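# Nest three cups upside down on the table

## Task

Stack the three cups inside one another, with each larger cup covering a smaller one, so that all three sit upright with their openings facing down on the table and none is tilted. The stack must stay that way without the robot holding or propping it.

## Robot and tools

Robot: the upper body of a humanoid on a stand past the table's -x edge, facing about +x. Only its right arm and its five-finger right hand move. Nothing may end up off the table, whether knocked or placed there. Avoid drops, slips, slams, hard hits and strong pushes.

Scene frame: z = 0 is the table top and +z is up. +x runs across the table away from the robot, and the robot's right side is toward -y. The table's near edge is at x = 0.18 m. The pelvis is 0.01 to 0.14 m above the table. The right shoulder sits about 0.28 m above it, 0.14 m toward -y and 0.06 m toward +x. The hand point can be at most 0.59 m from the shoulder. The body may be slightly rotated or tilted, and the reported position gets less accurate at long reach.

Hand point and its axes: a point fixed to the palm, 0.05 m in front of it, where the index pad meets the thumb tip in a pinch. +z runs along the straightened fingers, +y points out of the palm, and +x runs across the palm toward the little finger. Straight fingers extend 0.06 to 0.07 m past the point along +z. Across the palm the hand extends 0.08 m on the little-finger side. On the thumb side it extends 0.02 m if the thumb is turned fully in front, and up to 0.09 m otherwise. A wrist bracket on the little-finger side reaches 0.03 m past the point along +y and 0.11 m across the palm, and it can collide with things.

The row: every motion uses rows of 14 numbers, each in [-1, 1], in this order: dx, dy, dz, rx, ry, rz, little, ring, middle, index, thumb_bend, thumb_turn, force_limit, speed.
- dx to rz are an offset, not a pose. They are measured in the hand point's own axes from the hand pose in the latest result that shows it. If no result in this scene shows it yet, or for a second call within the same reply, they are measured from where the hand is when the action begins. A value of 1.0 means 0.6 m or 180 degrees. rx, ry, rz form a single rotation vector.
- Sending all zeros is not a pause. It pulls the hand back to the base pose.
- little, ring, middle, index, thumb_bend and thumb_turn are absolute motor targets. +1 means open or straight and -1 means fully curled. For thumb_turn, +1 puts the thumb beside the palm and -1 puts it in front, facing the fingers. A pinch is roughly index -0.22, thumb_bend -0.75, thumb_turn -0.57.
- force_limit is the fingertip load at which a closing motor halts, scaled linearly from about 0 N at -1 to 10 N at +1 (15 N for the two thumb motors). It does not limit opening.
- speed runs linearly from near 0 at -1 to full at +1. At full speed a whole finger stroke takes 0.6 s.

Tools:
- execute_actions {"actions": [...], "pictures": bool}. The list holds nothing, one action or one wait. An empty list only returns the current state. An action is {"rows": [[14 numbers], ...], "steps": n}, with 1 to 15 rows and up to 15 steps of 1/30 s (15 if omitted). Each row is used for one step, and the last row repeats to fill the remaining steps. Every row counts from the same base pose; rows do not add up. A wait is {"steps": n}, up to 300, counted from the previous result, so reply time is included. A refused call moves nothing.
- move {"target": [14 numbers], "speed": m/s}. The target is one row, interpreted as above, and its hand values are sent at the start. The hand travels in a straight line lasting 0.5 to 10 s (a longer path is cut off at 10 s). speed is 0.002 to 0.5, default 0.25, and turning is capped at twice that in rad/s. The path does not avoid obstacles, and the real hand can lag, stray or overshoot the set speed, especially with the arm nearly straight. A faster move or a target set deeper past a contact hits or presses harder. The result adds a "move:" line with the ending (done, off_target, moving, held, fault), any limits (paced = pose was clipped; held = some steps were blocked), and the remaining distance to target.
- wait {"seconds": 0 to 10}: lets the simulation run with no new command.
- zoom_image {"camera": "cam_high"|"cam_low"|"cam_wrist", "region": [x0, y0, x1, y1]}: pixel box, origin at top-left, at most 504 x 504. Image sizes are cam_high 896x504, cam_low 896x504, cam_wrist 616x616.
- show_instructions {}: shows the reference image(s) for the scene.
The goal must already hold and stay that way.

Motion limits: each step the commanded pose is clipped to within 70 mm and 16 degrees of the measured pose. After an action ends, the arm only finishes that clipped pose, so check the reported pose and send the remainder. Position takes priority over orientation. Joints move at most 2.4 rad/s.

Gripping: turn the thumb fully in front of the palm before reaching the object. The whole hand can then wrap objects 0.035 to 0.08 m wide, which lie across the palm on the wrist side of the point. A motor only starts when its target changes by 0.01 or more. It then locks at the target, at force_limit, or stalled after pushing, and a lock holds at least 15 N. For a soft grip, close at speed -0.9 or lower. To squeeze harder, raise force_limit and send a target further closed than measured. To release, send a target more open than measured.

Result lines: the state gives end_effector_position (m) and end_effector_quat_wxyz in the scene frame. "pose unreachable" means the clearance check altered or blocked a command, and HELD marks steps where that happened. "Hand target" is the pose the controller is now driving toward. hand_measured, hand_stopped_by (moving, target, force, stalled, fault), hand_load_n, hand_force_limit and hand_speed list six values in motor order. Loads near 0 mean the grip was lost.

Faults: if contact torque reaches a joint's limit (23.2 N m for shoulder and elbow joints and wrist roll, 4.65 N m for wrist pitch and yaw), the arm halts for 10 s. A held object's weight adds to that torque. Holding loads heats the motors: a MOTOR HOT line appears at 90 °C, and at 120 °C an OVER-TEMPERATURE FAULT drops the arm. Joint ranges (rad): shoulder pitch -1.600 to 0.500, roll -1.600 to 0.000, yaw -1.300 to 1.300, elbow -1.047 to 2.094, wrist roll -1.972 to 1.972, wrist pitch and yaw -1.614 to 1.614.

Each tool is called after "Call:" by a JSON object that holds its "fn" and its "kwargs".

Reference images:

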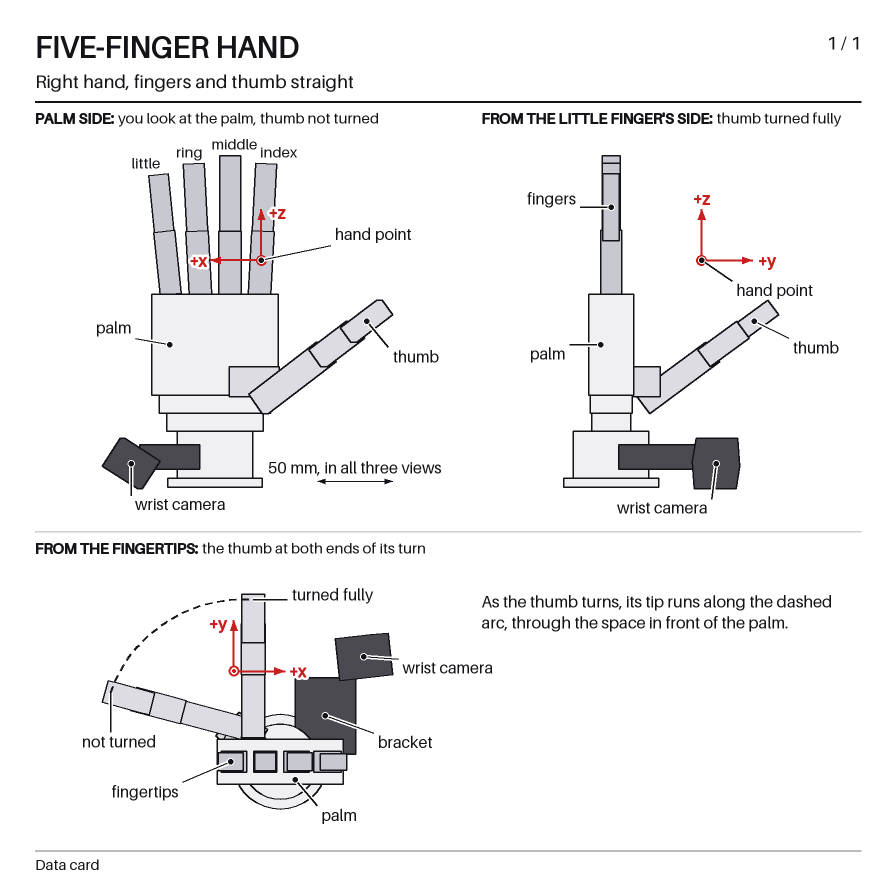

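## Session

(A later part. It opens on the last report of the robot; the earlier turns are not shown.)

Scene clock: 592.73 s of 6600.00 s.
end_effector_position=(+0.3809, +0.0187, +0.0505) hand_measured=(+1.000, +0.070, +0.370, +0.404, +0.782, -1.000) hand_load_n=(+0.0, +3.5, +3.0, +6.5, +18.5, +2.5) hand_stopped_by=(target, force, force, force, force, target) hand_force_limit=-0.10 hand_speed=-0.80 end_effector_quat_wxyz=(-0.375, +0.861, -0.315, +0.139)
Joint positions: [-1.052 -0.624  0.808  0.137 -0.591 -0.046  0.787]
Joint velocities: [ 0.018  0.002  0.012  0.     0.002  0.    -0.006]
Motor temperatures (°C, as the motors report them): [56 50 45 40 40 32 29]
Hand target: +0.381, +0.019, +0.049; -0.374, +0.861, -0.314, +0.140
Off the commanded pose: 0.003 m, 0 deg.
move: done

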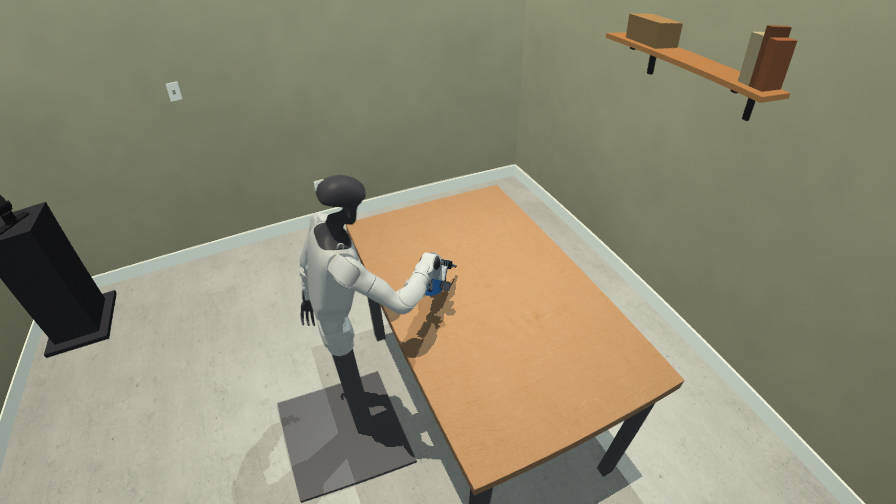

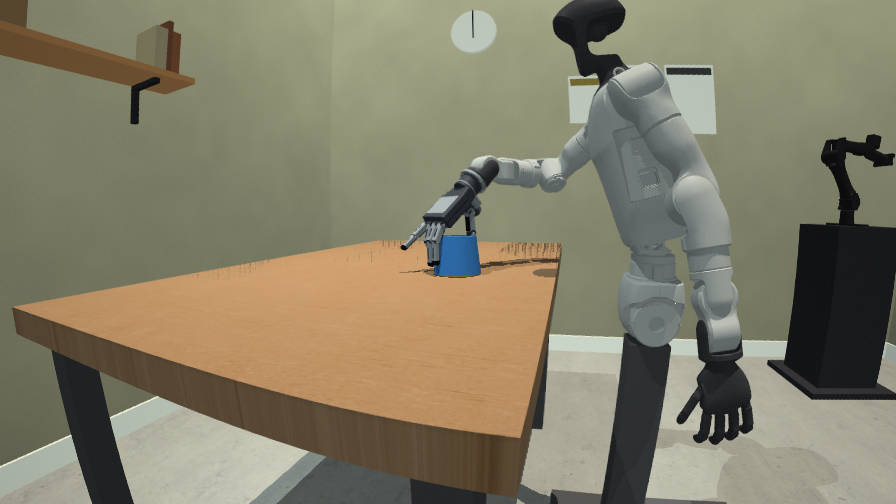

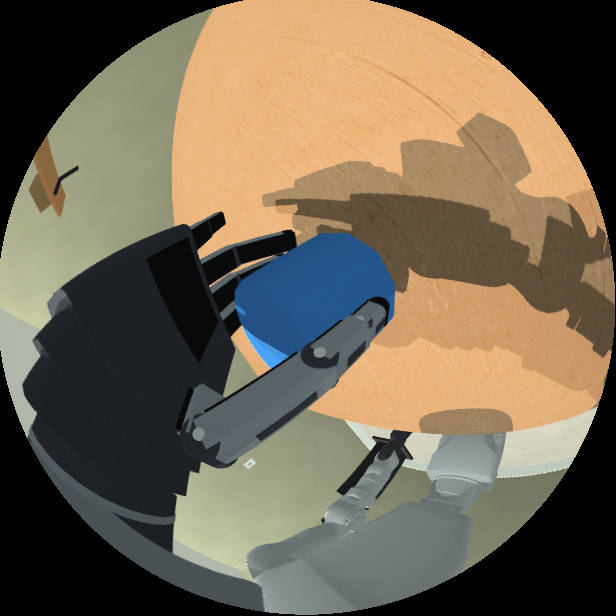

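Call:
{"fn": "move", "kwargs": {"target": [0,0.006,0.0055,0,0,0,1,-0.5,-0.5,-0.5,-0.2,-1,-0.1,-0.8], "speed": 0.01}}

Call:
{"fn": "move", "kwargs": {"target": [0,0,0,0,0,0,1,1,1,1,1,-1,0.2,-0.3]}}

Call:
{"fn": "move", "kwargs": {"target": [0,-0.1,-0.095,0,0,0,1,1,1,1,1,-1,0.2,-0.3], "speed": 0.1}}

Call:
{"fn": "zoom_image", "kwargs": {"camera": "cam_low", "region": [400,150,560,290]}}

Scene clock: 597.33 s of 6600.00 s.
end_effector_position=(+0.3831, +0.0195, +0.0505) hand_measured=(+1.000, +0.070, +0.370, +0.404, +0.782, -1.000) hand_load_n=(+0.0, +3.0, +2.5, +6.5, +18.5, +2.5) hand_stopped_by=(target, force, force, force, force, target) hand_force_limit=-0.10 hand_speed=-0.80 end_effector_quat_wxyz=(-0.379, +0.858, -0.315, +0.142)
Joint positions: [-1.054 -0.623  0.811  0.146 -0.591 -0.05   0.77 ]
Joint velocities: [ 0.002 -0.002  0.003 -0.005 -0.002  0.    -0.002]
Motor temperatures (°C, as the motors report them): [57 50 45 40 40 32 29]
Hand target: +0.381, +0.019, +0.046; -0.375, +0.860, -0.315, +0.140
Off the commanded pose: 0.005 m, 1 deg.
After step 90, 0.90 s passed at rest.
move: off_target

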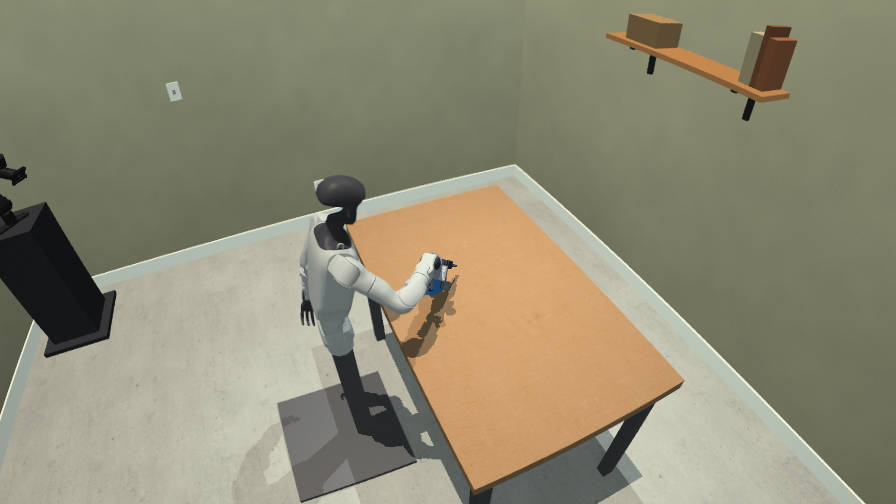

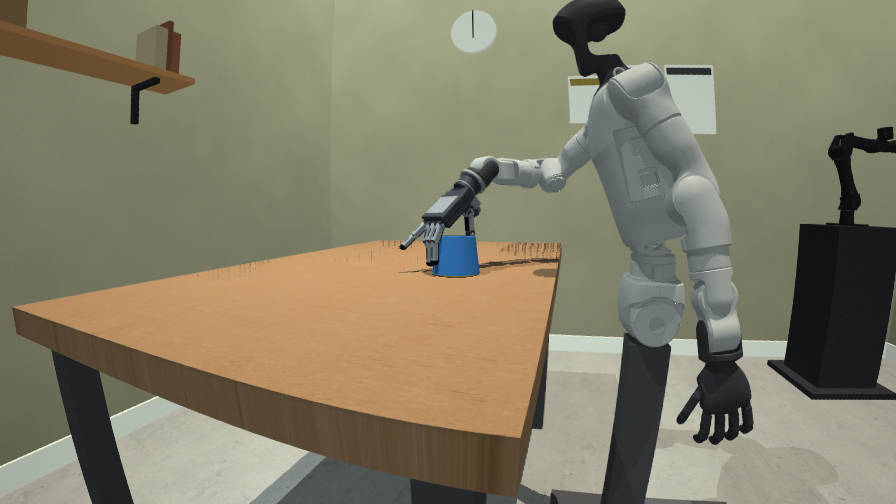

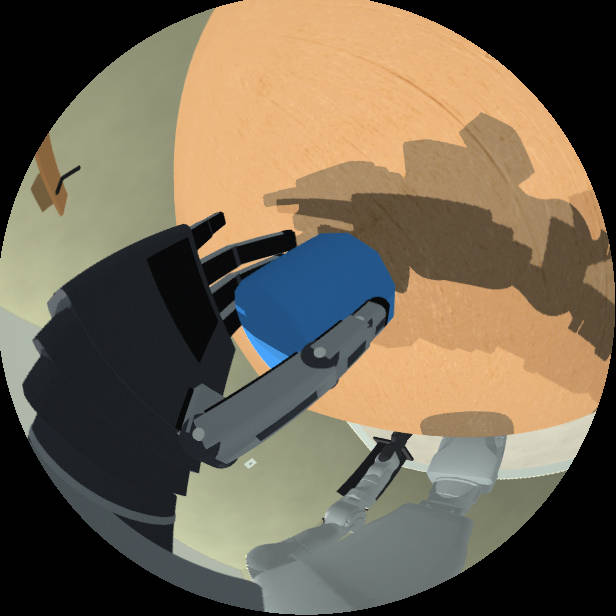

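Scene clock: 598.43 s of 6600.00 s.
end_effector_position=(+0.3835, +0.0199, +0.0514) hand_measured=(+1.000, +1.000, +1.000, +1.000, +1.000, -1.000) hand_load_n=(+0.0, +0.0, +0.0, +0.0, +0.0, +0.0) hand_stopped_by=(target, target, target, target, target, target) hand_force_limit=0.20 hand_speed=-0.30 end_effector_quat_wxyz=(-0.380, +0.858, -0.314, +0.142)
Joint positions: [-1.056 -0.623  0.81   0.146 -0.591 -0.05   0.77 ]
Joint velocities: [-0.005 -0.003 -0.008  0.     0.     0.     0.   ]
Motor temperatures (°C, as the motors report them): [57 50 45 40 40 32 29]
Hand target: +0.383, +0.020, +0.051; -0.379, +0.858, -0.315, +0.142
Off the commanded pose: 0.001 m, 0 deg.
move: done

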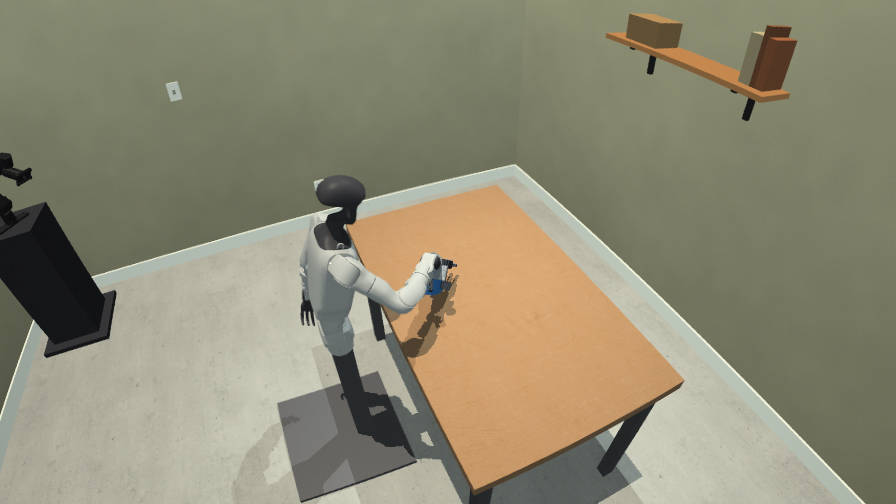

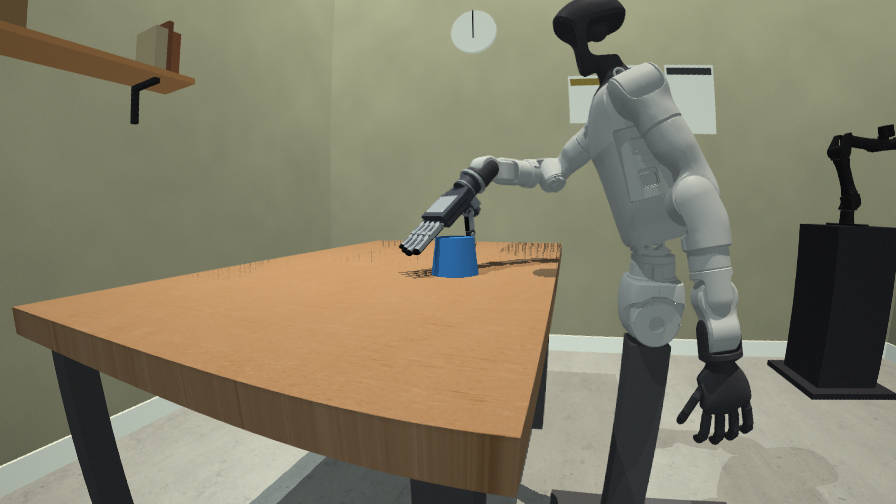

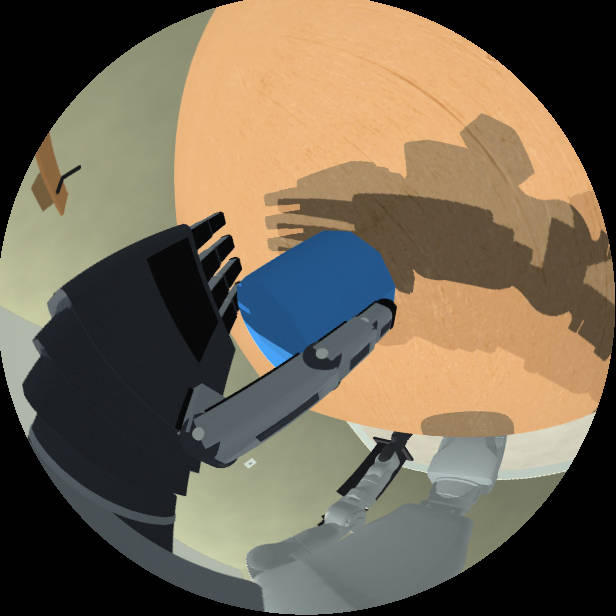

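Scene clock: 599.60 s of 6600.00 s.
end_effector_position=(+0.3797, +0.0184, +0.1340) hand_measured=(+1.000, +1.000, +1.000, +1.000, +1.000, -1.000) hand_load_n=(+0.0, +0.0, +0.0, +0.0, +0.0, +0.0) hand_stopped_by=(target, target, target, target, target, target) hand_force_limit=0.20 hand_speed=-0.30 end_effector_quat_wxyz=(-0.379, +0.860, -0.310, +0.144)
Joint positions: [-1.197 -0.697  0.673 -0.054 -0.462  0.056  1.063]
Joint velocities: [ 0.005 -0.005 -0.011  0.005 -0.003  0.     0.005]
Motor temperatures (°C, as the motors report them): [57 50 45 40 40 32 29]
Hand target: +0.379, +0.018, +0.134; -0.379, +0.860, -0.312, +0.142
Off the commanded pose: 0.002 m, 1 deg.
move: done

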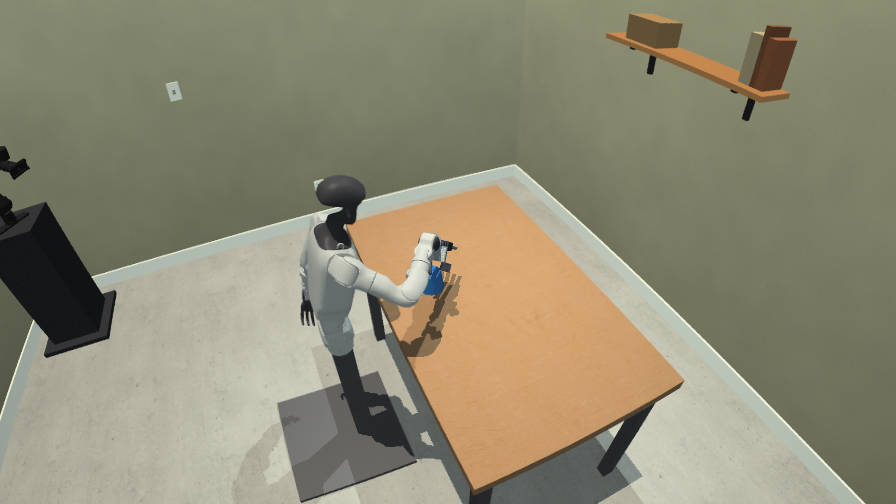

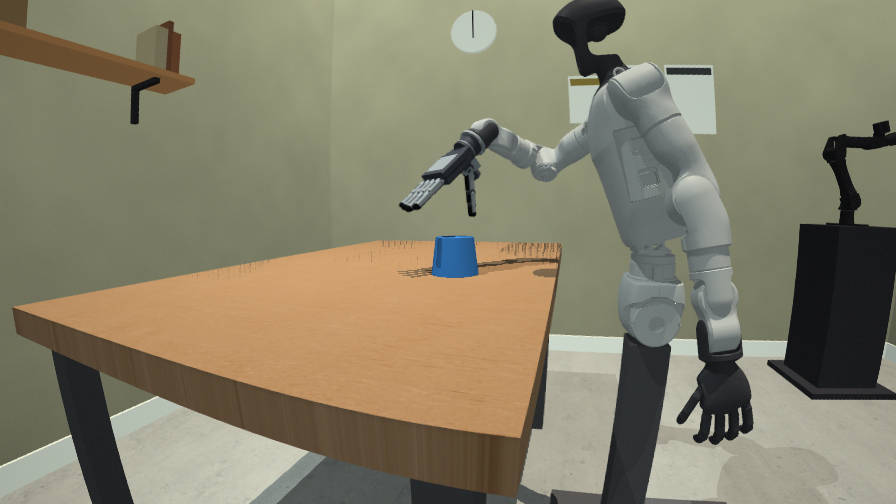

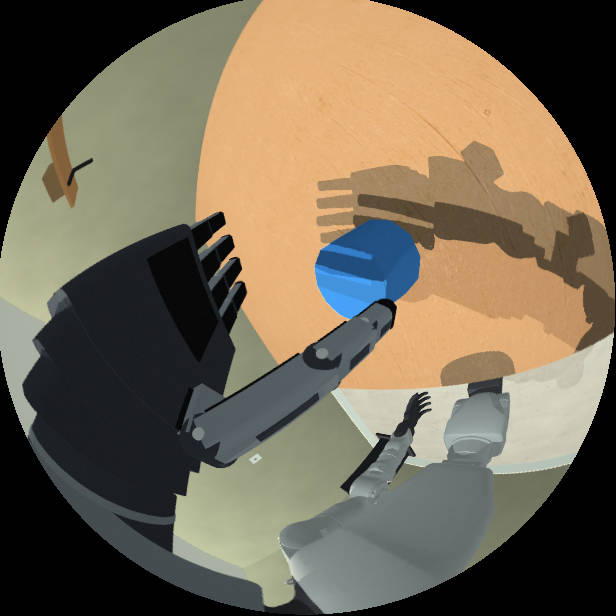

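Region (400, 150, 560, 290) of cam_low's 896x504 image, scaled by 3.150, with more detail than that image has; it fills the top 441 rows of this view, and the rest is white.

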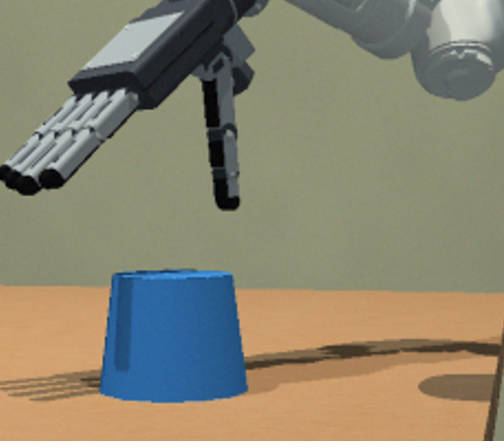

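Call:
{"fn": "finished_scene", "kwargs": {"scene": 1}}

The scene is finished: the task was done.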